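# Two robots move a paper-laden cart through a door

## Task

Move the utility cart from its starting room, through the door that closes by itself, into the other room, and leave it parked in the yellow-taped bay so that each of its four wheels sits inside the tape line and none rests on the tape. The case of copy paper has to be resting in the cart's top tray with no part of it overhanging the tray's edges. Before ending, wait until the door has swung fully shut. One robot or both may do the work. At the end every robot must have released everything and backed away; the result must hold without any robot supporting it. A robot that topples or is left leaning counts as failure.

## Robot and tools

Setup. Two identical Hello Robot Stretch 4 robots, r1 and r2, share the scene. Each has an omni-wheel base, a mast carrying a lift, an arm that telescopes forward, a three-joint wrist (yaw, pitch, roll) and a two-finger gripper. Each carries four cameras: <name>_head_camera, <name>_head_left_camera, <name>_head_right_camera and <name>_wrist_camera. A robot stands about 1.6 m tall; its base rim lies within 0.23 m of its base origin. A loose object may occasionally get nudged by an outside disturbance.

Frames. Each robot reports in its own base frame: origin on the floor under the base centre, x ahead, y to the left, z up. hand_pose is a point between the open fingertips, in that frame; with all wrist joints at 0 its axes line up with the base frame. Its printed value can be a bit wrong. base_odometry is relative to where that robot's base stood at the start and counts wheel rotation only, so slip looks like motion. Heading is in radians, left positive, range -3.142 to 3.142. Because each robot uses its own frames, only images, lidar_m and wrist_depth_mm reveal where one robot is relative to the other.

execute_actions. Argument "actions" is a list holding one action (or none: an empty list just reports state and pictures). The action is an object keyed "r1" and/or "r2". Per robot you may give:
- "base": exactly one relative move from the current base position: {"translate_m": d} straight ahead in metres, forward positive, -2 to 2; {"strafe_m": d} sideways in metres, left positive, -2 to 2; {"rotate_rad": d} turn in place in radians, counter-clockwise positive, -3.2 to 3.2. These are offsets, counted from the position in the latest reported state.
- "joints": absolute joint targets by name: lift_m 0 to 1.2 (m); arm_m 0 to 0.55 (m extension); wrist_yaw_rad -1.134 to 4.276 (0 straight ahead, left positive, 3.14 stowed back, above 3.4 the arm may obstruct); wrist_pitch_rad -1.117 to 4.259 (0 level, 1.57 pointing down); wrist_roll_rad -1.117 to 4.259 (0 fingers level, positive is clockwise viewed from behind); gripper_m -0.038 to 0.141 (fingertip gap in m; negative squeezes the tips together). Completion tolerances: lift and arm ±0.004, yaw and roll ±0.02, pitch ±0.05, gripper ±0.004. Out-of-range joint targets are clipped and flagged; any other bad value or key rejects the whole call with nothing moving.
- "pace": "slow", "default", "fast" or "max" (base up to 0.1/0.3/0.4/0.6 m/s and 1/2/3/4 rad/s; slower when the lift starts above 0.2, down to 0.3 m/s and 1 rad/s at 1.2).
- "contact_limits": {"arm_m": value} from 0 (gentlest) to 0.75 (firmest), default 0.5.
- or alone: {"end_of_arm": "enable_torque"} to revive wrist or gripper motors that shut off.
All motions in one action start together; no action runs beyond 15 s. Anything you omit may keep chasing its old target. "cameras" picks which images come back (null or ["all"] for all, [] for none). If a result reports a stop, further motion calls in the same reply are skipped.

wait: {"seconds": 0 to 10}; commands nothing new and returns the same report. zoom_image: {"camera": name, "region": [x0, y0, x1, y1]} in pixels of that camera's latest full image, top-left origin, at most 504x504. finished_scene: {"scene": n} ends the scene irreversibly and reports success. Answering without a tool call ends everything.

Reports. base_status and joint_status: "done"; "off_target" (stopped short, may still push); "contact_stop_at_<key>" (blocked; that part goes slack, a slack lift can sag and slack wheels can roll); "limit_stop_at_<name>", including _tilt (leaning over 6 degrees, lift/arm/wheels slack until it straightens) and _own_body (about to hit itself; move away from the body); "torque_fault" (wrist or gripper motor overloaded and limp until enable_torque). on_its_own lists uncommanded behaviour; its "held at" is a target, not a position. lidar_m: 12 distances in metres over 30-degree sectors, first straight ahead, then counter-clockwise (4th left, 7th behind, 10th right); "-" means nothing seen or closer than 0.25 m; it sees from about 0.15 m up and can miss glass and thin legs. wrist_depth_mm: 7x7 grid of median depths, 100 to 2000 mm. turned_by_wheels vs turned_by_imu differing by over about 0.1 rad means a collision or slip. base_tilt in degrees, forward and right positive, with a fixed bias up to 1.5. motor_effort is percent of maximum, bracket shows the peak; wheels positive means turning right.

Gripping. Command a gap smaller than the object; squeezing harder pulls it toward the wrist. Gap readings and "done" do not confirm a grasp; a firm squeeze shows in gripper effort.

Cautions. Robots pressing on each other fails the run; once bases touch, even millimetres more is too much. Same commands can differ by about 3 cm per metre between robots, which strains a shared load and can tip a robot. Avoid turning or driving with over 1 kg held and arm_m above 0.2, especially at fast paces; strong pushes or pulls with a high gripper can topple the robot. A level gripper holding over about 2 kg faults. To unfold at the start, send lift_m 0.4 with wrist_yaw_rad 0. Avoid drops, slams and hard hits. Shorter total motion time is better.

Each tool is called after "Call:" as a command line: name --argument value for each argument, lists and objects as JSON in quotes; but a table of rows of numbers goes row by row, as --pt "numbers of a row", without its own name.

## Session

Call:
execute_actions --actions '[]'

Scene clock: 0.00 s.
r1.base_odometry: x=+0.000 y=+0.000 heading=+0.000 (m, m, rad; r1's odometry frame)
r1.turned_by_wheels: +0.000 (rad since the last result)
r1.turned_by_imu: +0.000 (rad since the last result)
r1.base_tilt: forward=-0.8 right=-1.3 (deg)
r1.lidar_m: 1.22 0.71 0.60 0.61 0.72 1.32 2.13 2.49 4.10 1.67 2.54 3.67
r1.base_status: not commanded
r1.joint_positions: lift_m=+0.267 arm_m=+0.000 wrist_yaw_rad=+3.187 wrist_pitch_rad=-0.012 wrist_roll_rad=-0.004 gripper_m=+0.057
r1.joint_status: not commanded
r1.motor_effort: lift_m=+18 arm_m=-1 wrist_yaw_rad=+0 wrist_pitch_rad=-9 wrist_roll_rad=-1 gripper_m=-4 wheel_0=+0 wheel_1=+0 wheel_2=+0 (%)
r1.hand_pose: x=-0.1216 y=+0.0743 z=+0.4488 quat_wxyz=(-0.023, +0.006, -0.002, +1.000) (m; r1's base frame)
r1.wrist_depth_mm: - 142 196 - - - 1661 / - 107 141 - - - 1661 / - 110 140 - - - 1708 / - 131 156 - - - 1661 / 213 - - - - 1983 1576 / 217 1756 200 1863 214 1921 1576 / 222 1078 1138 149 1118 1229 1229
r2.base_odometry: x=+0.000 y=+0.000 heading=+0.000 (m, m, rad; r2's odometry frame)
r2.turned_by_wheels: +0.000 (rad since the last result)
r2.turned_by_imu: +0.000 (rad since the last result)
r2.base_tilt: forward=+0.0 right=-0.3 (deg)
r2.lidar_m: 2.36 2.38 1.73 1.53 1.55 1.88 2.36 2.37 2.55 1.17 1.19 2.63
r2.base_status: not commanded
r2.joint_positions: lift_m=+0.171 arm_m=+0.001 wrist_yaw_rad=+3.083 wrist_pitch_rad=-0.006 wrist_roll_rad=-0.009 gripper_m=+0.057
r2.joint_status: not commanded
r2.motor_effort: lift_m=+18 arm_m=+0 wrist_yaw_rad=+2 wrist_pitch_rad=-7 wrist_roll_rad=+0 gripper_m=-3 wheel_0=-1 wheel_1=+0 wheel_2=+0 (%)
r2.hand_pose: x=-0.1105 y=+0.1042 z=+0.3512 quat_wxyz=(+0.029, +0.003, -0.005, +1.000) (m; r2's base frame)
r2.wrist_depth_mm: - 141 - - - - 1464 / - 134 - - - - 1499 / 105 141 234 - - - 1576 / 122 144 - - - - 1576 / 1863 - - - - 1863 1537 / 1182 1182 204 1160 946 1078 1060 / 831 809 809 - 831 759 778
pictures: r1_head_camera, r1_head_left_camera, r1_head_right_camera, r1_wrist_camera, r2_head_camera, r2_head_left_camera, r2_head_right_camera, r2_wrist_camera
camera_calibration (this result's frames):
r1_wrist_camera: T_world_to_cam=[[-0.0509214, 0.997472, 0.0495695, -0.101284], [-0.0696389, 0.0459667, -0.996513, 0.509095], [-0.996272, -0.0541958, 0.0671221, 0.0769827], [0, 0, 0, 1]] pos_world=[0.106991, 0.081799, 0.507173]
r2_wrist_camera: T_world_to_cam=[[0.0571426, 0.99831, -0.0106113, -0.0946998], [0.0418765, -0.013016, -0.999038, 0.403577], [-0.997487, 0.0566432, -0.0425495, 0.130674], [0, 0, 0, 1]] pos_world=[0.118857, 0.0923909, 0.407744]
Images, in order (width x height): r1_head_camera 420x560, r1_head_left_camera 420x672, r1_head_right_camera 420x672, r1_wrist_camera 616x392, r2_head_camera 420x560, r2_head_left_camera 420x672, r2_head_right_camera 420x672, r2_wrist_camera 616x392.

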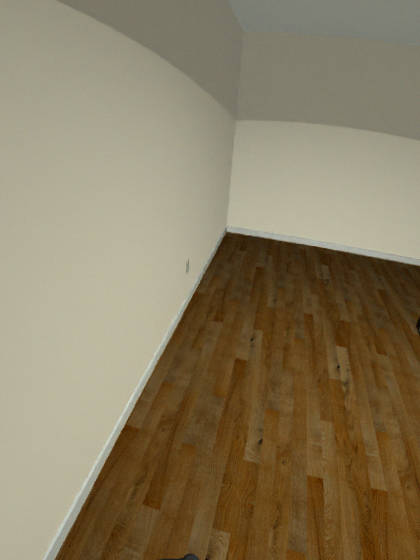

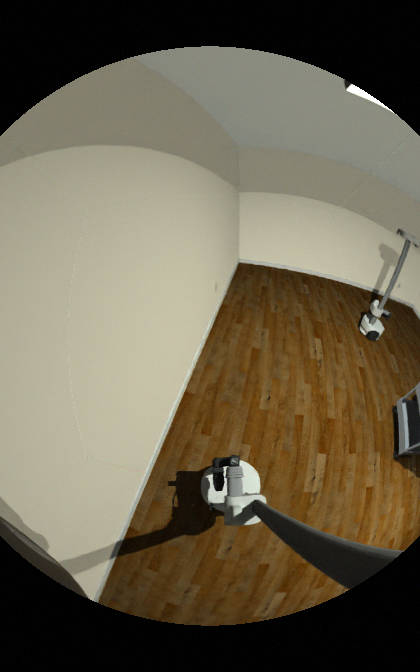

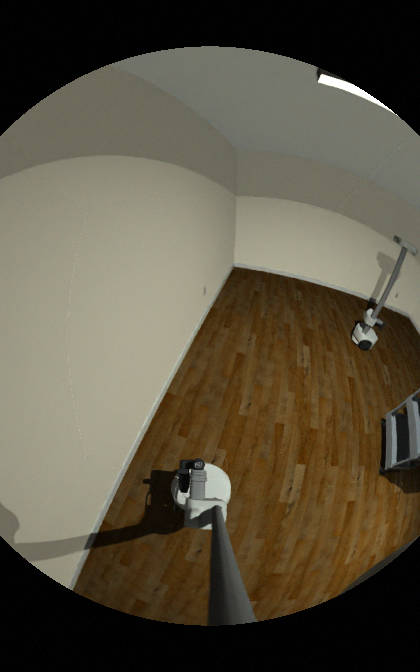

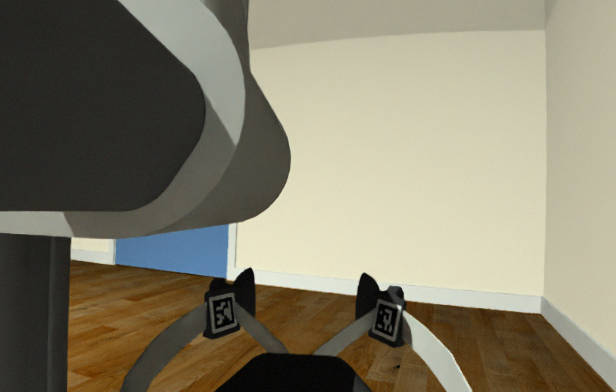

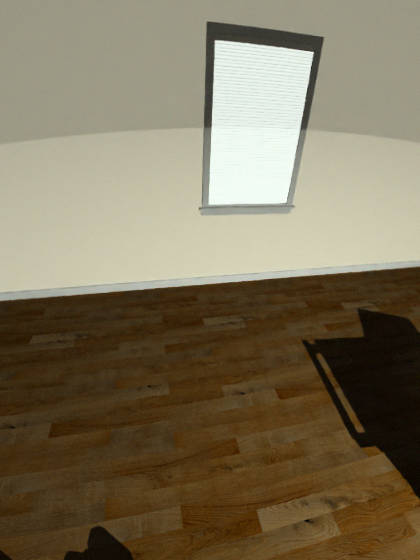

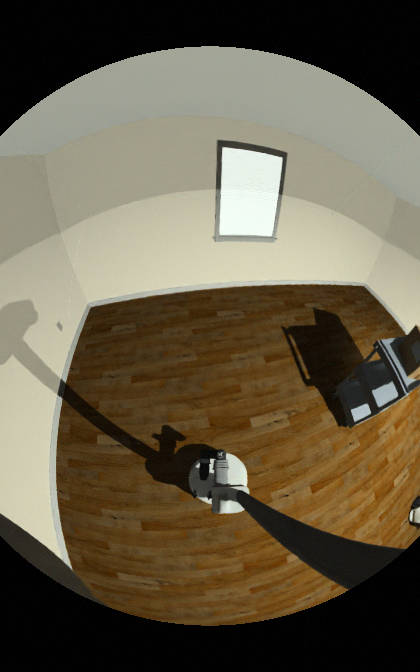

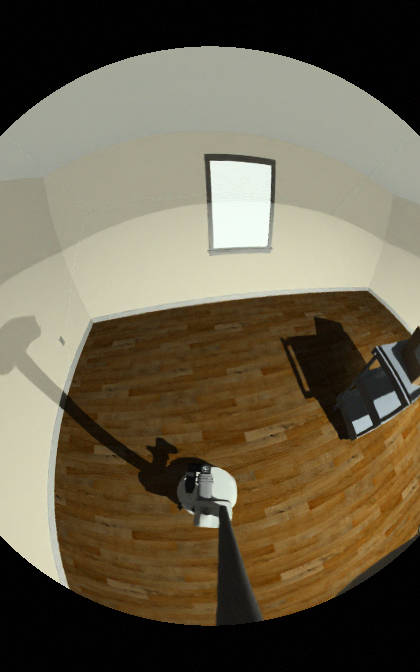

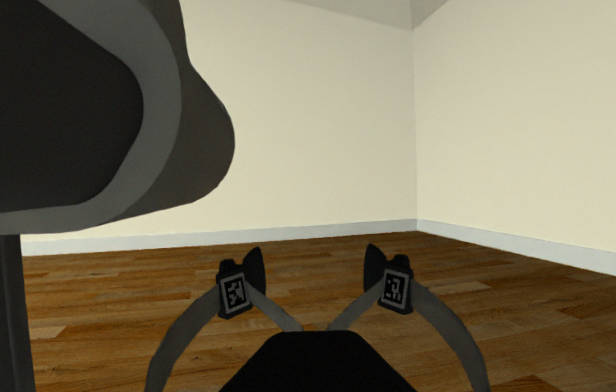

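Call:
execute_actions --actions '[{"r1":{"base":{"rotate_rad":2.83},"joints":{"lift_m":0.75,"wrist_yaw_rad":0,"gripper_m":0.12}},"r2":{"base":{"rotate_rad":-1.37},"joints":{"lift_m":0.68,"wrist_yaw_rad":0,"gripper_m":0.12}}}]' --cameras '["r1_head_left_camera","r2_head_camera","r2_wrist_camera"]'

Scene clock: 6.03 s.
r1.base_odometry: x=+0.000 y=+0.000 heading=+2.830 (m, m, rad; r1's odometry frame)
r1.turned_by_wheels: +2.830 (rad since the last result)
r1.turned_by_imu: +2.867 (rad since the last result)
r1.base_tilt: forward=-0.9 right=-1.2 (deg)
r1.lidar_m: 2.10 2.16 2.92 1.67 1.71 2.32 2.88 0.91 0.64 0.60 0.63 0.86
r1.base_status: done
r1.joint_positions: lift_m=+0.750 arm_m=+0.000 wrist_yaw_rad=+0.000 wrist_pitch_rad=-0.012 wrist_roll_rad=-0.004 gripper_m=+0.120
r1.joint_status: all done
r1.motor_effort: lift_m=+20(20) arm_m=-1(1) wrist_yaw_rad=+1(6) wrist_pitch_rad=-10(8) wrist_roll_rad=-1(1) gripper_m=-2(5) wheel_0=-2(8) wheel_1=+0(5) wheel_2=+0(8) (%)
r1.hand_pose: x=+0.4591 y=-0.0873 z=+0.9316 quat_wxyz=(+1.000, -0.002, -0.006, +0.000) (m; r1's base frame)
r1.wrist_depth_mm: 1921 1863 1863 1921 1921 1138 778 / 1863 1863 1863 1921 1863 1118 778 / 1863 1921 1863 1863 1863 1118 768 / 1863 1863 1921 1863 1921 1118 768 / 1863 1863 1921 1863 1863 1098 768 / 1863 1863 1863 1863 221 946 750 / 1921 1808 1863 144 1921 960 732
r2.base_odometry: x=+0.000 y=+0.000 heading=-1.369 (m, m, rad; r2's odometry frame)
r2.turned_by_wheels: -1.369 (rad since the last result)
r2.turned_by_imu: -1.381 (rad since the last result)
r2.base_tilt: forward=+0.0 right=-0.2 (deg)
r2.lidar_m: 1.16 1.27 2.40 2.36 2.12 1.57 1.52 1.62 2.24 2.36 2.47 2.53
r2.base_status: done
r2.joint_positions: lift_m=+0.680 arm_m=+0.001 wrist_yaw_rad=+0.000 wrist_pitch_rad=-0.006 wrist_roll_rad=-0.009 gripper_m=+0.120
r2.joint_status: all done
r2.motor_effort: lift_m=+21(26) arm_m=+0(0) wrist_yaw_rad=+1(6) wrist_pitch_rad=-7(8) wrist_roll_rad=+0(2) gripper_m=-2(0) wheel_0=+3(8) wheel_1=+2(8) wheel_2=+3(10) (%)
r2.hand_pose: x=+0.4608 y=-0.0874 z=+0.8596 quat_wxyz=(+1.000, -0.005, -0.003, +0.000) (m; r2's base frame)
r2.wrist_depth_mm: - - - - - - - / - - - - - - - / - - - - - - - / - - 1281 1576 - - - / - - 1576 - - - - / - - 1025 1308 - - - / 1808 1756 1537 - 1808 1661 1708
pictures: r1_head_left_camera, r2_head_camera, r2_wrist_camera
camera_calibration (this result's frames):
r2_wrist_camera: T_world_to_cam=[[0.00175999, -0.999942, -0.0106105, -0.0797627], [-0.0425987, 0.0105259, -0.999037, 0.926026], [0.999091, 0.00221028, -0.0425777, -0.191711], [0, 0, 0, 1]] pos_world=[0.231124, -0.0890817, 0.916125]
Images, in order (width x height): r1_head_left_camera 420x672, r2_head_camera 420x560, r2_wrist_camera 616x392.

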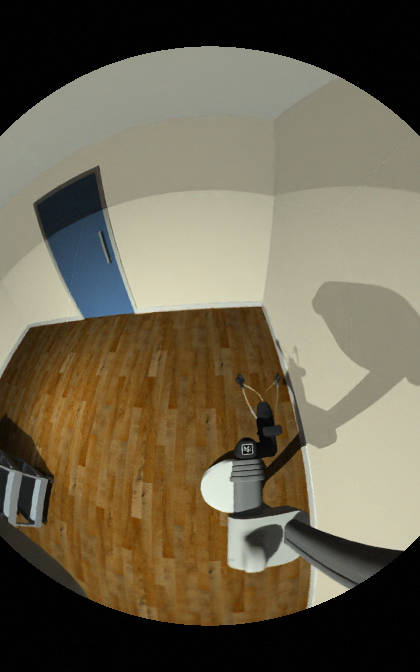

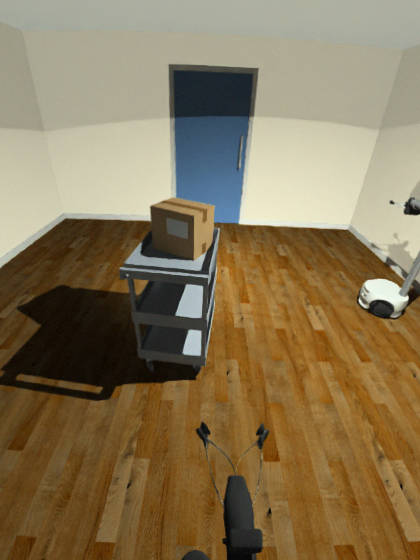

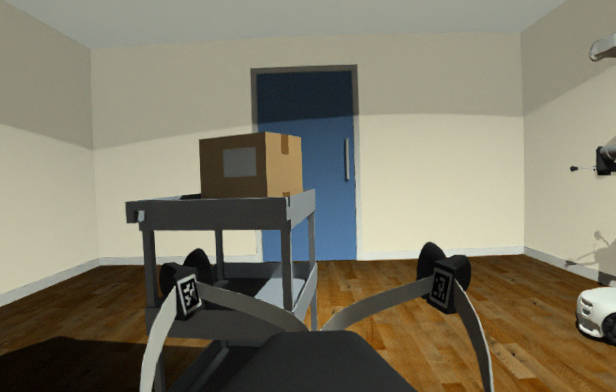

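Call:
execute_actions --actions '[{"r1":{"base":{"translate_m":1.25},"pace":"fast"},"r2":{"base":{"strafe_m":-0.75},"joints":{"lift_m":0.36,"wrist_roll_rad":1.57,"gripper_m":0.14}}}]' --cameras '[]'

Call:
execute_actions --actions '[{"r1":{"base":{"strafe_m":1.45},"pace":"fast"},"r2":{"base":{"translate_m":1.9},"pace":"max"}}]' --cameras '["r1_wrist_camera","r1_head_camera"]'

Scene clock: 15.30 s.
r1.base_odometry: x=-1.190 y=+0.383 heading=+2.830 (m, m, rad; r1's odometry frame)
r1.turned_by_wheels: +0.000 (rad since the last result)
r1.turned_by_imu: +0.001 (rad since the last result)
r1.base_tilt: forward=-0.8 right=-1.3 (deg)
r1.lidar_m: 0.85 0.87 1.17 3.05 2.30 2.33 2.64 0.85 0.61 0.57 0.60 0.82
r1.base_status: done
r1.joint_positions: lift_m=+0.750 arm_m=+0.000 wrist_yaw_rad=+0.000 wrist_pitch_rad=-0.012 wrist_roll_rad=-0.004 gripper_m=+0.120
r1.joint_status: not commanded
r1.motor_effort: lift_m=+19(20) arm_m=-1(1) wrist_yaw_rad=+0(0) wrist_pitch_rad=-7(9) wrist_roll_rad=+1(1) gripper_m=+0(1) wheel_0=+2(8) wheel_1=+1(6) wheel_2=+3(12) (%)
r1.hand_pose: x=+0.4590 y=-0.0874 z=+0.9316 quat_wxyz=(+1.000, -0.002, -0.006, +0.000) (m; r1's base frame)
r1.wrist_depth_mm: 654 661 661 661 661 661 661 / 647 654 647 647 654 661 668 / 647 654 647 654 654 654 661 / 647 640 647 654 654 654 647 / 634 647 647 640 654 654 647 / 647 647 640 647 222 654 647 / 627 640 640 144 640 640 654
r2.base_odometry: x=-0.735 y=-0.150 heading=-1.369 (m, m, rad; r2's odometry frame)
r2.turned_by_wheels: +0.000 (rad since the last result)
r2.turned_by_imu: -0.006 (rad since the last result)
r2.base_tilt: forward=+0.2 right=-0.2 (deg)
r2.lidar_m: 3.44 1.39 3.18 3.10 2.16 1.62 1.55 1.60 1.67 1.61 1.69 2.35
r2.base_status: done
r2.joint_positions: lift_m=+0.360 arm_m=+0.001 wrist_yaw_rad=+0.000 wrist_pitch_rad=-0.006 wrist_roll_rad=+1.570 gripper_m=+0.140
r2.joint_status: all done
r2.motor_effort: lift_m=+15(18) arm_m=+0(0) wrist_yaw_rad=+2(1) wrist_pitch_rad=-4(8) wrist_roll_rad=+4(10) gripper_m=-1(2) wheel_0=+1(8) wheel_1=+1(9) wheel_2=+0(1) (%)
r2.hand_pose: x=+0.4608 y=-0.0874 z=+0.5402 quat_wxyz=(+0.708, +0.707, -0.002, +0.002) (m; r2's base frame)
r2.wrist_depth_mm: - - - - - 1060 750 / - - - - - 1078 741 / - - - - - 1118 759 / - - - - - 1118 759 / - - - - - 976 768 / - - - - 1756 991 768 / - - - - 1756 1118 768
pictures: none
No camera images: the call's "cameras" was empty. Leave "cameras" out to get every camera's image.

Scene clock: 20.23 s.
r1.base_odometry: x=-1.634 y=-0.997 heading=+2.830 (m, m, rad; r1's odometry frame)
r1.turned_by_wheels: +0.000 (rad since the last result)
r1.turned_by_imu: +0.001 (rad since the last result)
r1.base_tilt: forward=-0.8 right=-1.2 (deg)
r1.lidar_m: 0.74 0.84 1.14 2.71 2.80 1.62 1.36 1.19 2.14 2.02 1.19 0.86
r1.base_status: done
r1.joint_positions: lift_m=+0.750 arm_m=+0.000 wrist_yaw_rad=+0.000 wrist_pitch_rad=-0.012 wrist_roll_rad=-0.004 gripper_m=+0.120
r1.joint_status: not commanded
r1.motor_effort: lift_m=+19(19) arm_m=-1(1) wrist_yaw_rad=+0(1) wrist_pitch_rad=-9(10) wrist_roll_rad=+0(1) gripper_m=-2(1) wheel_0=-1(12) wheel_1=-1(10) wheel_2=+1(1) (%)
r1.hand_pose: x=+0.4590 y=-0.0874 z=+0.9316 quat_wxyz=(+1.000, -0.002, -0.006, +0.000) (m; r1's base frame)
r1.wrist_depth_mm: 615 615 615 615 621 621 621 / 609 609 615 621 609 615 621 / 609 603 609 615 615 615 621 / 597 603 603 615 609 615 621 / 603 609 615 609 615 609 615 / 603 603 603 603 222 603 603 / 597 597 597 151 603 603 603
r2.base_odometry: x=-0.354 y=-2.012 heading=-1.369 (m, m, rad; r2's odometry frame)
r2.turned_by_wheels: +0.000 (rad since the last result)
r2.turned_by_imu: -0.002 (rad since the last result)
r2.base_tilt: forward=-0.1 right=-0.2 (deg)
r2.lidar_m: 1.36 1.37 3.18 0.61 0.65 3.56 3.48 2.34 1.71 1.63 1.72 2.39
r2.base_status: done
r2.joint_positions: lift_m=+0.360 arm_m=+0.001 wrist_yaw_rad=+0.000 wrist_pitch_rad=-0.006 wrist_roll_rad=+1.570 gripper_m=+0.140
r2.joint_status: not commanded
r2.motor_effort: lift_m=+15(14) arm_m=+0(0) wrist_yaw_rad=+2(1) wrist_pitch_rad=-8(8) wrist_roll_rad=+2(1) gripper_m=-2(1) wheel_0=+1(9) wheel_1=+1(7) wheel_2=+1(17) (%)
r2.hand_pose: x=+0.4608 y=-0.0874 z=+0.5402 quat_wxyz=(+0.708, +0.707, -0.002, +0.002) (m; r2's base frame)
r2.wrist_depth_mm: - - - - - 1060 750 / - - - - - 1078 741 / - - - - - 1098 750 / - - - - - 1138 768 / - - - - - 976 768 / 1255 1182 1160 - 1138 991 768 / 1281 - - - 1229 1060 768
pictures: r1_head_camera, r1_wrist_camera
camera_calibration (this result's frames):
r1_wrist_camera: T_world_to_cam=[[0.005599, -0.998755, 0.0495695, -0.134859], [0.0674823, -0.0490799, -0.996513, 0.966891], [0.997705, 0.00892454, 0.0671235, -0.29551], [0, 0, 0, 1]] pos_world=[0.230339, -0.0845992, 0.99004]
Images, in order (width x height): r1_head_camera 420x560, r1_wrist_camera 616x392.

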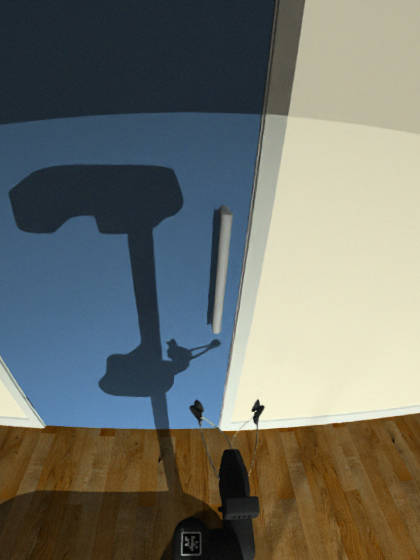

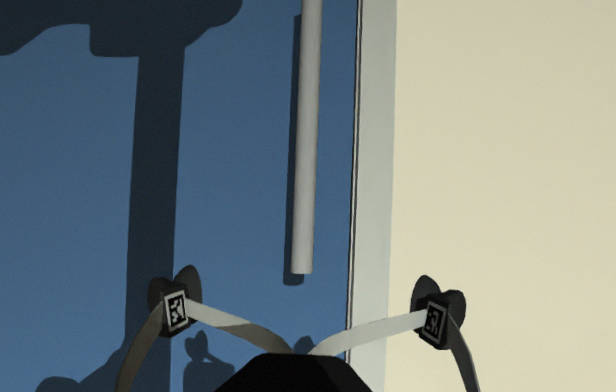

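Call:
execute_actions --actions '[{"r1":{"base":{"strafe_m":0.01},"joints":{"lift_m":0.83,"arm_m":0.33,"gripper_m":0.09}},"r2":{"base":{"rotate_rad":-3.125}}}]' --cameras '["r1_wrist_camera"]'

Call:
execute_actions --actions '[{"r1":{"joints":{"gripper_m":-0.025}}}]' --cameras '["r1_wrist_camera"]'

Call:
execute_actions --actions '[{"r1":{"base":{"translate_m":-0.16},"pace":"slow"}}]' --cameras '["r1_wrist_camera","r2_head_right_camera"]'

Scene clock: 26.53 s.
r1.base_odometry: x=-1.637 y=-1.007 heading=+2.830 (m, m, rad; r1's odometry frame)
r1.turned_by_wheels: +0.000 (rad since the last result)
r1.turned_by_imu: +0.000 (rad since the last result)
r1.base_tilt: forward=-0.9 right=-1.3 (deg)
r1.lidar_m: 0.74 0.85 1.13 2.70 2.78 1.62 1.36 1.36 2.12 2.03 1.20 0.86
r1.base_status: done
r1.joint_positions: lift_m=+0.830 arm_m=+0.329 wrist_yaw_rad=+0.000 wrist_pitch_rad=-0.013 wrist_roll_rad=-0.004 gripper_m=+0.090
r1.joint_status: all done
r1.motor_effort: lift_m=+19(21) arm_m=+6(8) wrist_yaw_rad=+1(1) wrist_pitch_rad=-5(8) wrist_roll_rad=-2(0) gripper_m=+0(1) wheel_0=-2(9) wheel_1=+2(8) wheel_2=+0(1) (%)
r1.hand_pose: x=+0.7883 y=-0.0874 z=+1.0117 quat_wxyz=(+1.000, -0.002, -0.006, +0.000) (m; r1's base frame)
r1.wrist_depth_mm: 283 282 283 206 286 272 286 / 282 281 282 207 285 271 283 / 281 281 282 208 283 271 283 / 279 278 279 206 281 268 282 / 278 278 279 203 281 267 282 / 276 278 200 201 216 266 279 / 276 277 277 148 278 266 278
r2.base_odometry: x=-0.354 y=-2.012 heading=+1.790 (m, m, rad; r2's odometry frame)
r2.turned_by_wheels: -3.125 (rad since the last result)
r2.turned_by_imu: -3.149 (rad since the last result)
r2.base_tilt: forward=+0.1 right=-0.2 (deg)
r2.lidar_m: 3.43 2.23 1.68 1.65 1.73 2.41 1.34 1.42 3.17 0.62 0.66 3.50
r2.base_status: done
r2.joint_positions: lift_m=+0.360 arm_m=+0.001 wrist_yaw_rad=+0.000 wrist_pitch_rad=-0.006 wrist_roll_rad=+1.570 gripper_m=+0.140
r2.joint_status: not commanded
r2.motor_effort: lift_m=+15(15) arm_m=+0(0) wrist_yaw_rad=+1(1) wrist_pitch_rad=-7(7) wrist_roll_rad=+3(3) gripper_m=+1(3) wheel_0=+1(7) wheel_1=+0(7) wheel_2=+3(9) (%)
r2.hand_pose: x=+0.4608 y=-0.0874 z=+0.5402 quat_wxyz=(+0.708, +0.707, -0.002, +0.002) (m; r2's base frame)
r2.wrist_depth_mm: - - - - - 1060 750 / - - - - - 1078 750 / - - - - - 1078 750 / - - - - - 1098 759 / - - - - - 976 768 / - - - - 1808 976 768 / - - - - - 1098 759
pictures: r1_wrist_camera
camera_calibration (this result's frames):
r1_wrist_camera: T_world_to_cam=[[0.0057342, -0.998754, 0.0495702, -0.140735], [0.0676125, -0.0490704, -0.996504, 1.0243], [0.997695, 0.00906573, 0.0672469, -0.629467], [0, 0, 0, 1]] pos_world=[0.559568, -0.0845907, 1.07002]
Images, in order (width x height): r1_wrist_camera 616x392.

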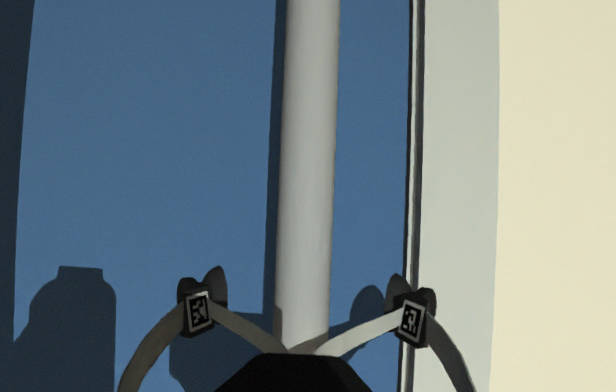

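Scene clock: 28.40 s.
r1.base_odometry: x=-1.637 y=-1.007 heading=+2.830 (m, m, rad; r1's odometry frame)
r1.turned_by_wheels: +0.000 (rad since the last result)
r1.turned_by_imu: +0.000 (rad since the last result)
r1.base_tilt: forward=-0.8 right=-1.2 (deg)
r1.lidar_m: 0.73 0.83 1.12 2.70 2.79 1.62 1.35 1.35 2.13 2.03 1.21 0.83
r1.base_status: not commanded
r1.joint_positions: lift_m=+0.830 arm_m=+0.329 wrist_yaw_rad=+0.003 wrist_pitch_rad=-0.013 wrist_roll_rad=-0.004 gripper_m=-0.024
r1.joint_status: all done
r1.motor_effort: lift_m=+20(20) arm_m=+4(6) wrist_yaw_rad=-8(11) wrist_pitch_rad=-7(8) wrist_roll_rad=-1(0) gripper_m=-18(19) wheel_0=-1(1) wheel_1=+3(2) wheel_2=+2(2) (%)
r1.hand_pose: x=+0.7889 y=-0.0865 z=+1.0117 quat_wxyz=(+1.000, -0.002, -0.006, +0.002) (m; r1's base frame)
r1.wrist_depth_mm: 273 272 272 192 272 270 282 / 271 272 271 192 270 270 281 / 272 271 270 193 268 268 282 / 270 268 268 193 268 267 279 / 268 268 268 191 267 266 278 / 267 268 186 189 211 265 278 / 267 266 265 185 265 264 277
r2.base_odometry: x=-0.354 y=-2.012 heading=+1.790 (m, m, rad; r2's odometry frame)
r2.turned_by_wheels: +0.000 (rad since the last result)
r2.turned_by_imu: -0.001 (rad since the last result)
r2.base_tilt: forward=+0.1 right=-0.2 (deg)
r2.lidar_m: 3.42 2.22 1.68 1.63 1.74 2.40 1.34 1.41 3.18 0.61 0.66 3.51
r2.base_status: not commanded
r2.joint_positions: lift_m=+0.360 arm_m=+0.001 wrist_yaw_rad=+0.000 wrist_pitch_rad=-0.006 wrist_roll_rad=+1.570 gripper_m=+0.140
r2.joint_status: not commanded
r2.motor_effort: lift_m=+15(15) arm_m=+0(0) wrist_yaw_rad=+1(0) wrist_pitch_rad=-10(6) wrist_roll_rad=+3(2) gripper_m=+0(1) wheel_0=+1(0) wheel_1=+0(0) wheel_2=+3(3) (%)
r2.hand_pose: x=+0.4608 y=-0.0874 z=+0.5402 quat_wxyz=(+0.708, +0.707, -0.002, +0.002) (m; r2's base frame)
r2.wrist_depth_mm: - - - - - 1060 750 / - - - - - 1078 741 / - - - - - 1098 759 / - - - - - 1098 759 / - - - - - 991 778 / - - - - 1808 960 778 / - - - - - 1098 768
pictures: r1_wrist_camera
camera_calibration (this result's frames):
r1_wrist_camera: T_world_to_cam=[[0.00878178, -0.998732, 0.0495705, -0.142262], [0.0677553, -0.0488642, -0.996505, 1.0242], [0.997663, 0.0121097, 0.0672403, -0.629839], [0, 0, 0, 1]] pos_world=[0.560221, -0.0844079, 1.07002]
Images, in order (width x height): r1_wrist_camera 616x392.

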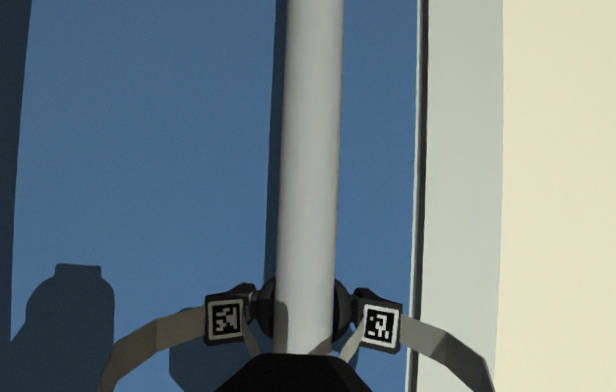

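Scene clock: 31.27 s.
r1.base_odometry: x=-1.485 y=-1.056 heading=+2.833 (m, m, rad; r1's odometry frame)
r1.turned_by_wheels: +0.002 (rad since the last result)
r1.turned_by_imu: +0.004 (rad since the last result)
r1.base_tilt: forward=-0.8 right=-1.3 (deg)
r1.lidar_m: 0.72 0.90 1.36 2.70 2.78 1.44 1.22 1.20 2.14 2.04 1.41 1.02
r1.base_status: done
r1.joint_positions: lift_m=+0.830 arm_m=+0.329 wrist_yaw_rad=+0.018 wrist_pitch_rad=-0.013 wrist_roll_rad=-0.004 gripper_m=-0.024
r1.joint_status: not commanded
r1.on_its_own: wrist_yaw_rad is at rest, and its effort (-52) is outside its rest range (-13 to +13)
r1.motor_effort: lift_m=+20(20) arm_m=+4(4) wrist_yaw_rad=-52(52) wrist_pitch_rad=-8(9) wrist_roll_rad=+1(1) gripper_m=-21(24) wheel_0=+9(8) wheel_1=+3(4) wheel_2=+15(14) (%)
r1.hand_pose: x=+0.7902 y=-0.0821 z=+1.0117 quat_wxyz=(+1.000, -0.002, -0.006, +0.009) (m; r1's base frame)
r1.wrist_depth_mm: 315 298 281 189 256 436 433 / 315 296 279 188 255 433 433 / 312 294 278 185 253 433 433 / 310 291 277 183 253 433 430 / 307 291 276 183 250 427 427 / 306 289 187 183 247 430 427 / 303 222 272 180 245 427 424
r2.base_odometry: x=-0.354 y=-2.012 heading=+1.790 (m, m, rad; r2's odometry frame)
r2.turned_by_wheels: +0.000 (rad since the last result)
r2.turned_by_imu: -0.001 (rad since the last result)
r2.base_tilt: forward=+0.1 right=-0.3 (deg)
r2.lidar_m: 3.41 2.22 1.68 1.65 1.73 2.40 1.21 1.21 3.16 0.61 0.67 3.51
r2.base_status: not commanded
r2.joint_positions: lift_m=+0.360 arm_m=+0.001 wrist_yaw_rad=+0.000 wrist_pitch_rad=-0.006 wrist_roll_rad=+1.570 gripper_m=+0.140
r2.joint_status: not commanded
r2.motor_effort: lift_m=+15(15) arm_m=+0(0) wrist_yaw_rad=+1(1) wrist_pitch_rad=-7(6) wrist_roll_rad=+3(2) gripper_m=+0(4) wheel_0=+1(1) wheel_1=+0(0) wheel_2=+3(3) (%)
r2.hand_pose: x=+0.4608 y=-0.0874 z=+0.5402 quat_wxyz=(+0.708, +0.707, -0.002, +0.002) (m; r2's base frame)
r2.wrist_depth_mm: - - - - - 1042 750 / - - - - - 1078 741 / - - - - - 1118 759 / - - - - - 1118 778 / - - - - - 976 768 / - - - - 1808 976 768 / - - - - - 1078 768
pictures: r1_wrist_camera, r2_head_right_camera
camera_calibration (this result's frames):
r1_wrist_camera: T_world_to_cam=[[0.0238662, -0.998485, 0.0495715, -0.149808], [0.0684689, -0.0478366, -0.996506, 1.02384], [0.997368, 0.0271769, 0.0672235, -0.629678], [0, 0, 0, 1]] pos_world=[0.561495, -0.0834914, 1.07002]
Images, in order (width x height): r1_wrist_camera 616x392, r2_head_right_camera 420x672.

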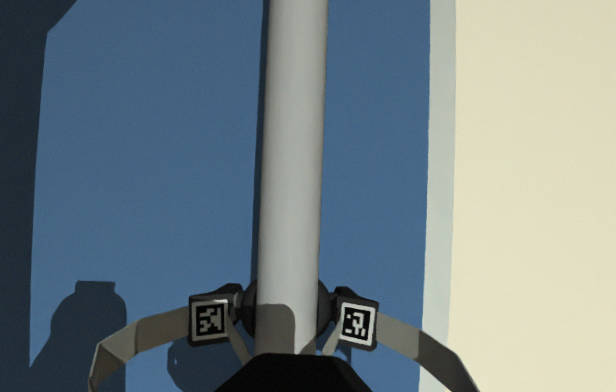

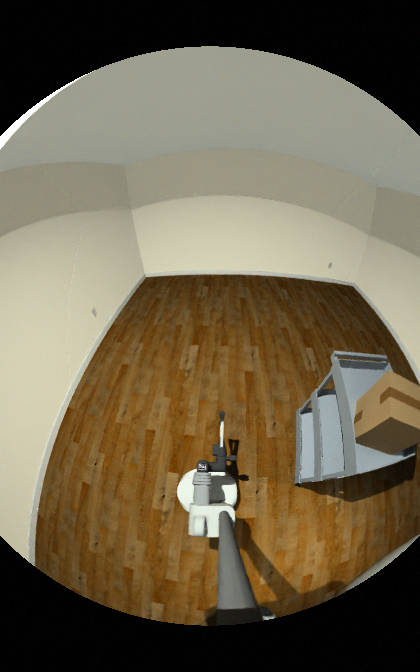

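Call:
execute_actions --actions '[{"r1":{"base":{"strafe_m":0.058},"joints":{"arm_m":0.26},"pace":"slow"}}]' --cameras '[]'

Call:
execute_actions --actions '[{"r1":{"base":{"strafe_m":0.1},"joints":{"arm_m":0.128,"wrist_yaw_rad":-0.14},"pace":"slow"}}]' --cameras '[]'

Call:
execute_actions --actions '[{"r1":{"base":{"translate_m":-0.24},"joints":{"arm_m":0.368},"pace":"slow"}}]' --cameras '[]'

Scene clock: 37.53 s.
r1.base_odometry: x=-1.503 y=-1.111 heading=+2.831 (m, m, rad; r1's odometry frame)
r1.turned_by_wheels: -0.001 (rad since the last result)
r1.turned_by_imu: -0.002 (rad since the last result)
r1.base_tilt: forward=-0.9 right=-1.2 (deg)
r1.lidar_m: 0.64 0.84 1.34 2.63 2.72 1.46 1.28 1.23 2.21 2.09 1.41 1.00
r1.base_status: done
r1.joint_positions: lift_m=+0.830 arm_m=+0.261 wrist_yaw_rad=-0.010 wrist_pitch_rad=-0.012 wrist_roll_rad=-0.004 gripper_m=-0.025
r1.joint_status: all done
r1.on_its_own: wrist_yaw_rad is at rest, and its effort (+28) is outside its rest range (-13 to +13)
r1.motor_effort: lift_m=+20(20) arm_m=-7(7) wrist_yaw_rad=+28(52) wrist_pitch_rad=-10(7) wrist_roll_rad=+0(1) gripper_m=-16(22) wheel_0=-11(12) wheel_1=-2(12) wheel_2=-4(11) (%)
r1.hand_pose: x=+0.7197 y=-0.0902 z=+1.0116 quat_wxyz=(+1.000, -0.002, -0.006, -0.005) (m; r1's base frame)
r1.wrist_depth_mm: 325 304 285 183 250 521 521 / 324 303 283 181 249 517 512 / 322 300 279 180 248 517 517 / 319 297 279 179 248 512 517 / 317 297 277 180 247 512 512 / 317 294 187 180 197 508 508 / 314 286 273 175 241 197 508
r2.base_odometry: x=-0.354 y=-2.012 heading=+1.790 (m, m, rad; r2's odometry frame)
r2.turned_by_wheels: +0.000 (rad since the last result)
r2.turned_by_imu: -0.002 (rad since the last result)
r2.base_tilt: forward=+0.0 right=-0.2 (deg)
r2.lidar_m: 3.41 2.22 1.70 1.63 1.76 2.40 1.22 1.22 3.16 0.61 0.68 3.50
r2.base_status: not commanded
r2.joint_positions: lift_m=+0.360 arm_m=+0.001 wrist_yaw_rad=+0.000 wrist_pitch_rad=-0.006 wrist_roll_rad=+1.570 gripper_m=+0.140
r2.joint_status: not commanded
r2.motor_effort: lift_m=+14(15) arm_m=+0(0) wrist_yaw_rad=+2(0) wrist_pitch_rad=-6(8) wrist_roll_rad=+3(1) gripper_m=-3(1) wheel_0=+1(1) wheel_1=+0(0) wheel_2=+3(2) (%)
r2.hand_pose: x=+0.4608 y=-0.0874 z=+0.5402 quat_wxyz=(+0.708, +0.707, -0.002, +0.002) (m; r2's base frame)
r2.wrist_depth_mm: - - - - - 1060 750 / - - - - - 1078 750 / - - - - - 1098 750 / - - - - - 1118 768 / - - - - - 991 768 / - - - - 1808 976 759 / - - - - - 1098 768
pictures: none
No camera images: the call's "cameras" was empty. Leave "cameras" out to get every camera's image.

Scene clock: 40.13 s.
r1.base_odometry: x=-1.533 y=-1.206 heading=+2.830 (m, m, rad; r1's odometry frame)
r1.turned_by_wheels: -0.001 (rad since the last result)
r1.turned_by_imu: -0.004 (rad since the last result)
r1.base_tilt: forward=-0.9 right=-1.2 (deg)
r1.lidar_m: 0.50 0.78 1.34 2.54 2.61 1.45 1.41 1.26 2.31 2.20 1.42 0.50
r1.base_status: done
r1.joint_positions: lift_m=+0.830 arm_m=+0.129 wrist_yaw_rad=-0.147 wrist_pitch_rad=-0.012 wrist_roll_rad=-0.004 gripper_m=-0.025
r1.joint_status: all done
r1.on_its_own: wrist_yaw_rad is at rest, and its effort (+20) is outside its rest range (-13 to +13)
r1.motor_effort: lift_m=+20(20) arm_m=-6(12) wrist_yaw_rad=+20(49) wrist_pitch_rad=-11(11) wrist_roll_rad=-1(0) gripper_m=-16(22) wheel_0=-8(16) wheel_1=+0(6) wheel_2=-6(7) (%)
r1.hand_pose: x=+0.5725 y=-0.1287 z=+1.0116 quat_wxyz=(+0.997, -0.003, -0.006, -0.073) (m; r1's base frame)
r1.wrist_depth_mm: 327 300 276 170 236 723 750 / 325 297 273 169 235 715 750 / 324 294 273 167 234 715 750 / 319 293 270 167 235 707 750 / 319 291 270 167 234 699 741 / 315 290 264 167 226 699 732 / 312 289 262 163 228 707 732
r2.base_odometry: x=-0.354 y=-2.012 heading=+1.790 (m, m, rad; r2's odometry frame)
r2.turned_by_wheels: +0.000 (rad since the last result)
r2.turned_by_imu: -0.001 (rad since the last result)
r2.base_tilt: forward=+0.0 right=-0.2 (deg)
r2.lidar_m: 3.43 2.20 1.68 1.64 1.74 2.40 1.29 1.24 3.16 0.61 0.66 3.50
r2.base_status: not commanded
r2.joint_positions: lift_m=+0.360 arm_m=+0.001 wrist_yaw_rad=+0.000 wrist_pitch_rad=-0.006 wrist_roll_rad=+1.570 gripper_m=+0.140
r2.joint_status: not commanded
r2.motor_effort: lift_m=+15(15) arm_m=+0(0) wrist_yaw_rad=+1(0) wrist_pitch_rad=-7(9) wrist_roll_rad=+3(2) gripper_m=+0(1) wheel_0=+1(0) wheel_1=+0(0) wheel_2=+2(3) (%)
r2.hand_pose: x=+0.4608 y=-0.0874 z=+0.5402 quat_wxyz=(+0.708, +0.707, -0.002, +0.002) (m; r2's base frame)
r2.wrist_depth_mm: - - - - - 1060 750 / - - - - - 1078 750 / - - - - - 1098 759 / - - - - - 1118 768 / - - - - - 976 768 / - - - - 1808 976 759 / - - - - - 1098 768
pictures: none
No camera images: the call's "cameras" was empty. Leave "cameras" out to get every camera's image.

Scene clock: 43.83 s.
r1.base_odometry: x=-1.305 y=-1.279 heading=+2.829 (m, m, rad; r1's odometry frame)
r1.turned_by_wheels: -0.001 (rad since the last result)
r1.turned_by_imu: -0.003 (rad since the last result)
r1.base_tilt: forward=-0.8 right=-1.2 (deg)
r1.lidar_m: 0.75 1.03 1.67 2.52 2.61 1.19 1.18 1.03 2.29 2.20 1.76 0.80
r1.base_status: done
r1.joint_positions: lift_m=+0.830 arm_m=+0.367 wrist_yaw_rad=-0.145 wrist_pitch_rad=-0.013 wrist_roll_rad=-0.004 gripper_m=-0.025
r1.joint_status: all done
r1.on_its_own: wrist_yaw_rad is at rest, and its effort (+14) is outside its rest range (-13 to +13)
r1.motor_effort: lift_m=+19(20) arm_m=+6(3) wrist_yaw_rad=+14(20) wrist_pitch_rad=-7(8) wrist_roll_rad=-1(1) gripper_m=-14(14) wheel_0=-7(10) wheel_1=-3(4) wheel_2=-2(6) (%)
r1.hand_pose: x=+0.8106 y=-0.1281 z=+1.0118 quat_wxyz=(+0.997, -0.003, -0.006, -0.072) (m; r1's base frame)
r1.wrist_depth_mm: 329 301 276 170 237 723 750 / 325 298 274 169 237 723 750 / 324 296 273 169 236 715 741 / 320 293 270 170 235 715 750 / 319 291 268 168 234 715 741 / 315 290 262 166 227 707 741 / 314 289 263 163 228 707 732
r2.base_odometry: x=-0.354 y=-2.012 heading=+1.790 (m, m, rad; r2's odometry frame)
r2.turned_by_wheels: +0.000 (rad since the last result)
r2.turned_by_imu: -0.001 (rad since the last result)
r2.base_tilt: forward=+0.1 right=-0.2 (deg)
r2.lidar_m: 3.43 2.19 1.70 1.62 1.74 2.40 1.14 1.04 3.17 0.59 0.67 3.53
r2.base_status: not commanded
r2.joint_positions: lift_m=+0.360 arm_m=+0.001 wrist_yaw_rad=+0.000 wrist_pitch_rad=-0.006 wrist_roll_rad=+1.570 gripper_m=+0.140
r2.joint_status: not commanded
r2.motor_effort: lift_m=+15(14) arm_m=+0(0) wrist_yaw_rad=+0(1) wrist_pitch_rad=-7(7) wrist_roll_rad=+2(3) gripper_m=+0(2) wheel_0=+1(0) wheel_1=+0(0) wheel_2=+3(2) (%)
r2.hand_pose: x=+0.4608 y=-0.0874 z=+0.5402 quat_wxyz=(+0.708, +0.707, -0.002, +0.002) (m; r2's base frame)
r2.wrist_depth_mm: - - - - - 1042 759 / - - - - - 1078 741 / - - - - - 1098 750 / - - - - - 1118 768 / - - - - - 976 778 / - - - - 1863 976 768 / - - - - - 1098 768
pictures: none
No camera images: the call's "cameras" was empty. Leave "cameras" out to get every camera's image.

Call:
execute_actions --actions '[{"r1":{"base":{"strafe_m":0.137},"joints":{"arm_m":0.241,"wrist_yaw_rad":-0.29},"pace":"slow"}}]' --cameras '[]'

Call:
execute_actions --actions '[{"r1":{"base":{"strafe_m":0.162},"joints":{"arm_m":0.142,"wrist_yaw_rad":-0.44},"pace":"slow"}}]' --cameras '[]'

Call:
execute_actions --actions '[{"r1":{"base":{"strafe_m":0.178},"joints":{"arm_m":0.076,"wrist_yaw_rad":-0.6},"pace":"slow"},"r2":{"base":{"translate_m":-0.6},"pace":"fast"}}]' --cameras '["r1_wrist_camera","r1_head_right_camera"]'

Scene clock: 51.13 s.
r1.base_odometry: x=-1.347 y=-1.409 heading=+2.828 (m, m, rad; r1's odometry frame)
r1.turned_by_wheels: -0.001 (rad since the last result)
r1.turned_by_imu: -0.001 (rad since the last result)
r1.base_tilt: forward=-0.8 right=-1.2 (deg)
r1.lidar_m: 0.61 1.03 1.67 2.39 2.47 1.19 1.16 1.10 2.45 2.33 1.78 0.61
r1.base_status: done
r1.joint_positions: lift_m=+0.830 arm_m=+0.242 wrist_yaw_rad=-0.301 wrist_pitch_rad=-0.013 wrist_roll_rad=-0.004 gripper_m=-0.025
r1.joint_status: all done
r1.on_its_own: wrist_yaw_rad is at rest, and its effort (+33) is outside its rest range (-13 to +13)
r1.motor_effort: lift_m=+19(20) arm_m=-6(14) wrist_yaw_rad=+33(55) wrist_pitch_rad=-8(8) wrist_roll_rad=-2(1) gripper_m=-15(18) wheel_0=-11(12) wheel_1=-1(12) wheel_2=-5(8) (%)
r1.hand_pose: x=+0.6624 y=-0.1691 z=+1.0117 quat_wxyz=(+0.989, -0.003, -0.006, -0.150) (m; r1's base frame)
r1.wrist_depth_mm: 338 310 281 173 236 1008 1098 / 338 306 279 171 235 991 1098 / 336 303 276 169 235 991 1078 / 332 301 276 168 233 991 1098 / 329 298 273 167 235 991 1078 / 329 297 268 167 225 991 1078 / 325 296 266 163 229 991 1078
r2.base_odometry: x=-0.354 y=-2.012 heading=+1.790 (m, m, rad; r2's odometry frame)
r2.turned_by_wheels: +0.000 (rad since the last result)
r2.turned_by_imu: -0.002 (rad since the last result)
r2.base_tilt: forward=+0.0 right=-0.2 (deg)
r2.lidar_m: 3.43 2.24 1.69 1.62 1.75 2.41 1.82 1.11 3.16 0.61 0.67 3.51
r2.base_status: not commanded
r2.joint_positions: lift_m=+0.360 arm_m=+0.001 wrist_yaw_rad=+0.000 wrist_pitch_rad=-0.006 wrist_roll_rad=+1.570 gripper_m=+0.140
r2.joint_status: not commanded
r2.motor_effort: lift_m=+15(14) arm_m=+0(0) wrist_yaw_rad=+2(2) wrist_pitch_rad=-7(6) wrist_roll_rad=+3(2) gripper_m=-2(4) wheel_0=+1(0) wheel_1=+0(0) wheel_2=+3(2) (%)
r2.hand_pose: x=+0.4608 y=-0.0874 z=+0.5402 quat_wxyz=(+0.708, +0.707, -0.002, +0.002) (m; r2's base frame)
r2.wrist_depth_mm: - - - - - 1078 759 / - - - - - 1078 759 / - - - - - 1098 750 / - - - - - 1118 768 / - - - - - 976 768 / - - - - 1808 976 768 / - - - - - 1118 768
pictures: none
No camera images: the call's "cameras" was empty. Leave "cameras" out to get every camera's image.

Scene clock: 53.90 s.
r1.base_odometry: x=-1.397 y=-1.563 heading=+2.827 (m, m, rad; r1's odometry frame)
r1.turned_by_wheels: -0.001 (rad since the last result)
r1.turned_by_imu: +0.000 (rad since the last result)
r1.base_tilt: forward=-0.9 right=-1.2 (deg)
r1.lidar_m: 0.61 1.11 1.65 2.23 2.31 3.07 1.14 1.19 1.28 2.49 1.79 0.48
r1.base_status: done
r1.joint_positions: lift_m=+0.830 arm_m=+0.143 wrist_yaw_rad=-0.456 wrist_pitch_rad=-0.012 wrist_roll_rad=-0.004 gripper_m=-0.025
r1.joint_status: all done
r1.on_its_own: wrist_yaw_rad is at rest, and its effort (+48) is outside its rest range (-13 to +13)
r1.motor_effort: lift_m=+20(19) arm_m=-4(9) wrist_yaw_rad=+48(55) wrist_pitch_rad=-9(10) wrist_roll_rad=-1(3) gripper_m=-13(17) wheel_0=-12(14) wheel_1=+1(9) wheel_2=-6(9) (%)
r1.hand_pose: x=+0.5341 y=-0.2056 z=+1.0115 quat_wxyz=(+0.974, -0.003, -0.005, -0.226) (m; r1's base frame)
r1.wrist_depth_mm: 353 317 285 259 233 227 1618 / 355 315 283 177 232 226 1618 / 349 312 281 173 229 225 1576 / 347 310 279 171 232 224 1618 / 342 309 277 168 230 223 1537 / 340 306 272 166 186 222 1576 / 336 304 267 162 224 214 1576
r2.base_odometry: x=-0.354 y=-2.012 heading=+1.790 (m, m, rad; r2's odometry frame)
r2.turned_by_wheels: +0.000 (rad since the last result)
r2.turned_by_imu: -0.001 (rad since the last result)
r2.base_tilt: forward=+0.2 right=-0.2 (deg)
r2.lidar_m: 3.43 2.23 1.68 1.65 1.74 2.38 1.68 1.21 3.16 0.62 0.64 3.51
r2.base_status: not commanded
r2.joint_positions: lift_m=+0.360 arm_m=+0.001 wrist_yaw_rad=+0.000 wrist_pitch_rad=-0.006 wrist_roll_rad=+1.570 gripper_m=+0.140
r2.joint_status: not commanded
r2.motor_effort: lift_m=+14(14) arm_m=+0(0) wrist_yaw_rad=+2(3) wrist_pitch_rad=-6(7) wrist_roll_rad=+2(3) gripper_m=+0(2) wheel_0=+1(0) wheel_1=+0(0) wheel_2=+3(3) (%)
r2.hand_pose: x=+0.4608 y=-0.0874 z=+0.5402 quat_wxyz=(+0.708, +0.707, -0.002, +0.002) (m; r2's base frame)
r2.wrist_depth_mm: - - - - - 1060 741 / - - - - - 1078 750 / - - - - - 1098 750 / - - - - - 1098 759 / - - - - - 976 778 / - - - - 1808 991 778 / - - - - - 1098 768
pictures: none
No camera images: the call's "cameras" was empty. Leave "cameras" out to get every camera's image.

Scene clock: 56.83 s.
r1.base_odometry: x=-1.452 y=-1.732 heading=+2.825 (m, m, rad; r1's odometry frame)
r1.turned_by_wheels: -0.001 (rad since the last result)
r1.turned_by_imu: -0.004 (rad since the last result)
r1.base_tilt: forward=-0.9 right=-1.2 (deg)
r1.lidar_m: 0.60 1.23 1.65 2.05 2.11 2.81 1.14 1.21 0.92 2.67 1.78 0.39
r1.base_status: done
r1.joint_positions: lift_m=+0.830 arm_m=+0.077 wrist_yaw_rad=-0.619 wrist_pitch_rad=-0.012 wrist_roll_rad=-0.004 gripper_m=-0.025
r1.joint_status: all done
r1.on_its_own: wrist_yaw_rad is at rest, and its effort (+55) is outside its rest range (-13 to +13)
r1.motor_effort: lift_m=+20(20) arm_m=-3(9) wrist_yaw_rad=+55(65) wrist_pitch_rad=-12(10) wrist_roll_rad=-2(1) gripper_m=-11(17) wheel_0=-11(15) wheel_1=+1(5) wheel_2=-8(9) (%)
r1.hand_pose: x=+0.4317 y=-0.2386 z=+1.0115 quat_wxyz=(+0.952, -0.004, -0.005, -0.305) (m; r1's base frame)
r1.wrist_depth_mm: 366 325 287 262 230 223 - / 366 322 287 258 229 221 - / 362 319 285 258 229 220 - / 357 315 282 255 228 220 - / 355 314 281 172 226 218 - / 351 310 273 168 179 218 - / 345 309 268 160 223 216 -
r2.base_odometry: x=-0.224 y=-2.597 heading=+1.789 (m, m, rad; r2's odometry frame)
r2.turned_by_wheels: +0.000 (rad since the last result)
r2.turned_by_imu: -0.001 (rad since the last result)
r2.base_tilt: forward=+0.1 right=-0.2 (deg)
r2.lidar_m: 4.01 2.28 1.72 1.67 1.79 1.80 1.74 1.09 0.91 3.06 0.86 0.90
r2.base_status: done
r2.joint_positions: lift_m=+0.360 arm_m=+0.001 wrist_yaw_rad=+0.000 wrist_pitch_rad=-0.006 wrist_roll_rad=+1.570 gripper_m=+0.140
r2.joint_status: not commanded
r2.motor_effort: lift_m=+15(15) arm_m=+0(0) wrist_yaw_rad=+2(2) wrist_pitch_rad=-7(7) wrist_roll_rad=+1(3) gripper_m=+2(6) wheel_0=-3(9) wheel_1=+0(7) wheel_2=+0(14) (%)
r2.hand_pose: x=+0.4608 y=-0.0874 z=+0.5402 quat_wxyz=(+0.708, +0.707, -0.002, +0.002) (m; r2's base frame)
r2.wrist_depth_mm: - - - - - 1042 750 / - - - - - 1078 750 / - - - - - 1118 759 / - - - - - 1118 768 / - - - - - 991 768 / - - - - 1808 976 768 / - - - - - 1098 768
pictures: r1_head_right_camera, r1_wrist_camera
camera_calibration (this result's frames):
r1_wrist_camera: T_world_to_cam=[[-0.574804, -0.816789, 0.0495656, 0.00436815], [0.0260857, -0.0788314, -0.996547, 1.05168], [0.817875, -0.571526, 0.066619, -0.332581], [0, 0, 0, 1]] pos_world=[0.247087, -0.103605, 1.06998]
Images, in order (width x height): r1_head_right_camera 420x672, r1_wrist_camera 616x392.

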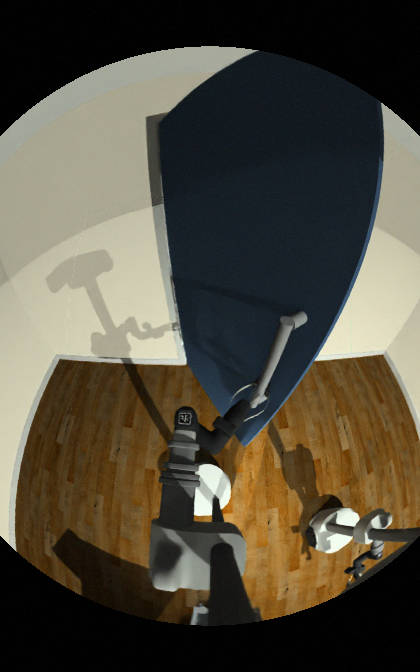

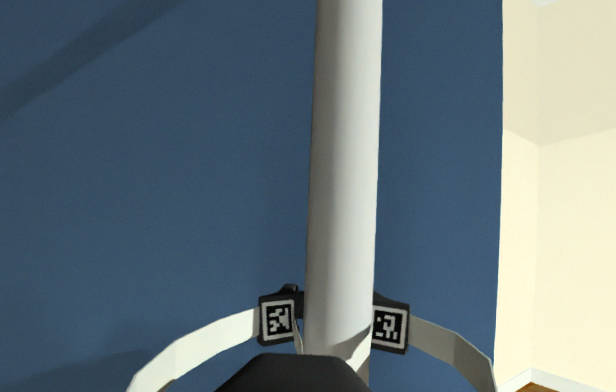

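Call:
execute_actions --actions '[{"r1":{"base":{"strafe_m":0.19},"joints":{"arm_m":0.054,"wrist_yaw_rad":-0.86},"pace":"slow"},"r2":{"base":{"strafe_m":-0.2}}}]' --cameras '[]'

Call:
execute_actions --actions '[{"r1":{"base":{"strafe_m":0.19},"joints":{"arm_m":0.065,"wrist_yaw_rad":-1.05},"pace":"slow"},"r2":{"base":{"strafe_m":-0.3}}}]' --cameras '[]'

Call:
execute_actions --actions '[{"r1":{"base":{"strafe_m":0.17},"joints":{"arm_m":0.075,"wrist_yaw_rad":-1.12},"pace":"slow"},"r2":{"base":{"strafe_m":-0.22}}}]' --cameras '["r2_wrist_camera","r1_head_right_camera","r2_head_camera"]'

Scene clock: 62.67 s.
torque_fault: r1.wrist_yaw_rad switched itself off since the last result.
r1.base_odometry: x=-1.511 y=-1.913 heading=+2.825 (m, m, rad; r1's odometry frame)
r1.turned_by_wheels: +0.000 (rad since the last result)
r1.turned_by_imu: +0.002 (rad since the last result)
r1.base_tilt: forward=-0.8 right=-1.2 (deg)
r1.lidar_m: 0.67 1.20 1.63 1.86 1.93 2.56 1.15 1.19 0.91 2.87 0.39 0.36
r1.base_status: done
r1.joint_positions: lift_m=+0.830 arm_m=+0.055 wrist_yaw_rad=-0.924 wrist_pitch_rad=-0.012 wrist_roll_rad=-0.005 gripper_m=-0.025
r1.joint_status: wrist_yaw_rad torque_fault (moved -0.305 of -0.241); the others done
r1.on_its_own: wrist_yaw_rad is off since a torque_fault, until you send "end_of_arm": "enable_torque" (your -0.860 is given up)
r1.motor_effort: lift_m=+19(20) arm_m=-6(16) wrist_yaw_rad=+0(99) wrist_pitch_rad=-10(10) wrist_roll_rad=+1(0) gripper_m=-14(21) wheel_0=-5(15) wheel_1=+1(6) wheel_2=-1(16) (%)
r1.hand_pose: x=+0.3299 y=-0.2829 z=+1.0116 quat_wxyz=(+0.895, -0.005, -0.004, -0.446) (m; r1's base frame)
r1.wrist_depth_mm: 325 300 276 172 240 - - / 324 298 272 171 238 - - / 320 296 272 170 236 - - / 319 293 270 171 236 - - / 317 291 267 170 233 - - / 314 289 189 169 229 - - / 310 282 264 165 229 - -
r2.base_odometry: x=-0.029 y=-2.554 heading=+1.789 (m, m, rad; r2's odometry frame)
r2.turned_by_wheels: +0.000 (rad since the last result)
r2.turned_by_imu: -0.003 (rad since the last result)
r2.base_tilt: forward=-0.1 right=-0.3 (deg)
r2.lidar_m: 3.99 2.52 1.92 1.87 1.98 1.79 1.76 1.02 0.93 2.85 0.82 0.70
r2.base_status: done
r2.joint_positions: lift_m=+0.360 arm_m=+0.001 wrist_yaw_rad=+0.000 wrist_pitch_rad=-0.006 wrist_roll_rad=+1.570 gripper_m=+0.140
r2.joint_status: not commanded
r2.motor_effort: lift_m=+14(15) arm_m=+0(0) wrist_yaw_rad=+1(0) wrist_pitch_rad=-6(7) wrist_roll_rad=+3(2) gripper_m=-5(2) wheel_0=+0(10) wheel_1=+0(10) wheel_2=+0(1) (%)
r2.hand_pose: x=+0.4608 y=-0.0874 z=+0.5402 quat_wxyz=(+0.708, +0.707, -0.002, +0.002) (m; r2's base frame)
r2.wrist_depth_mm: - - - - 1863 931 759 / - - - - - 1078 741 / - - - - - 1098 759 / - - - - - 1118 768 / - - - - - 991 778 / - - - - 1863 991 768 / - - - - - 1078 768
pictures: none
No camera images: the call's "cameras" was empty. Leave "cameras" out to get every camera's image.

not run: a stop came earlier in this reply.

not run: a stop came earlier in this reply.

Call:
execute_actions --actions '[{"r1":{"base":{"strafe_m":0.37},"joints":{"arm_m":0.035},"pace":"slow"},"r2":{"base":{"strafe_m":-0.5},"pace":"slow"}}]' --cameras '["r2_wrist_camera","r1_head_right_camera","r2_head_camera"]'

Scene clock: 71.03 s.
r1.base_odometry: x=-1.626 y=-2.264 heading=+2.824 (m, m, rad; r1's odometry frame)
r1.turned_by_wheels: +0.000 (rad since the last result)
r1.turned_by_imu: -0.001 (rad since the last result)
r1.base_tilt: forward=-0.8 right=-1.2 (deg)
r1.lidar_m: 1.17 1.20 1.56 1.48 1.53 2.08 - 1.10 0.84 3.23 0.32 0.32
r1.base_status: done
r1.joint_positions: lift_m=+0.830 arm_m=+0.036 wrist_yaw_rad=-1.023 wrist_pitch_rad=-0.012 wrist_roll_rad=-0.005 gripper_m=-0.025
r1.joint_status: all done
r1.on_its_own: wrist_yaw_rad is off since a torque_fault, until you send "end_of_arm": "enable_torque" (your -0.860 is given up)
r1.motor_effort: lift_m=+19(19) arm_m=-7(9) wrist_yaw_rad=+0(1) wrist_pitch_rad=-10(9) wrist_roll_rad=+0(0) gripper_m=-13(19) wheel_0=-6(9) wheel_1=+3(9) wheel_2=-1(1) (%)
r1.hand_pose: x=+0.2826 y=-0.2918 z=+1.0116 quat_wxyz=(+0.872, -0.005, -0.004, -0.490) (m; r1's base frame)
r1.wrist_depth_mm: 504 394 317 173 233 211 - / 508 389 317 171 230 211 - / 488 384 314 170 229 209 - / 488 379 310 170 227 207 - / 480 373 306 170 226 207 - / 473 370 187 169 216 208 - / 459 364 297 164 218 204 -
r2.base_odometry: x=+0.459 y=-2.445 heading=+1.790 (m, m, rad; r2's odometry frame)
r2.turned_by_wheels: +0.000 (rad since the last result)
r2.turned_by_imu: -0.005 (rad since the last result)
r2.base_tilt: forward=+0.0 right=-0.1 (deg)
r2.lidar_m: 0.56 3.23 2.43 2.37 2.43 1.84 1.49 0.89 0.85 2.36 2.49 0.57
r2.base_status: done
r2.joint_positions: lift_m=+0.360 arm_m=+0.001 wrist_yaw_rad=+0.000 wrist_pitch_rad=-0.006 wrist_roll_rad=+1.570 gripper_m=+0.140
r2.joint_status: not commanded
r2.motor_effort: lift_m=+15(15) arm_m=+0(0) wrist_yaw_rad=+2(1) wrist_pitch_rad=-8(6) wrist_roll_rad=+3(3) gripper_m=+0(1) wheel_0=+4(7) wheel_1=-2(6) wheel_2=+0(1) (%)
r2.hand_pose: x=+0.4608 y=-0.0874 z=+0.5402 quat_wxyz=(+0.708, +0.707, -0.002, +0.002) (m; r2's base frame)
r2.wrist_depth_mm: 336 492 - 314 314 723 539 / 338 488 - 324 324 778 554 / 336 492 - 332 332 798 549 / 340 484 - 343 343 809 549 / 351 449 - 351 353 668 554 / 364 410 - 357 359 991 525 / 373 379 399 - 377 382 382
pictures: r1_head_right_camera, r2_head_camera, r2_wrist_camera
camera_calibration (this result's frames):
r2_wrist_camera: T_world_to_cam=[[0.00732045, 0.0188319, -0.999796, 0.537595], [-0.0485023, 0.998653, 0.0184552, 0.146387], [0.998796, 0.0483573, 0.00822397, -0.228574], [0, 0, 0, 1]] pos_world=[0.231463, -0.14526, 0.536663]
Images, in order (width x height): r1_head_right_camera 420x672, r2_head_camera 420x560, r2_wrist_camera 616x392.

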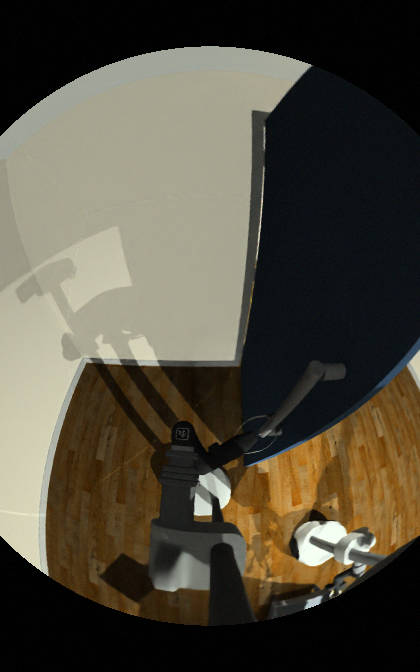

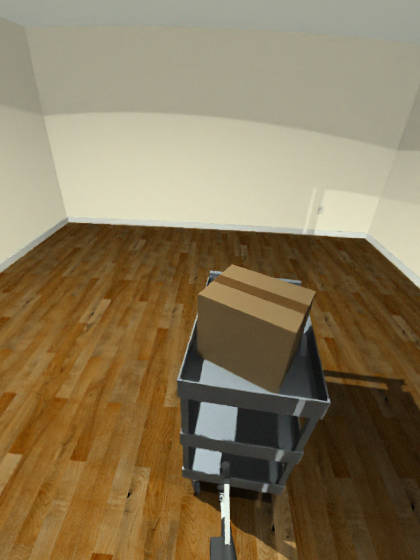

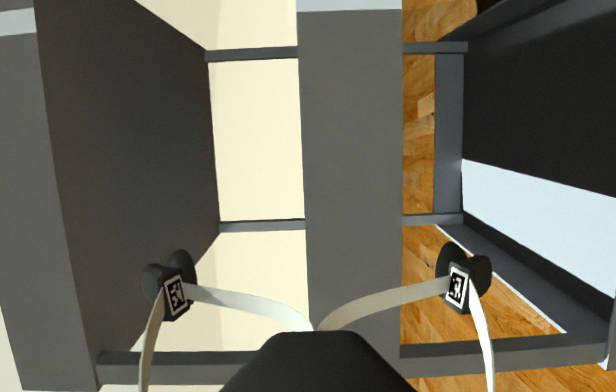

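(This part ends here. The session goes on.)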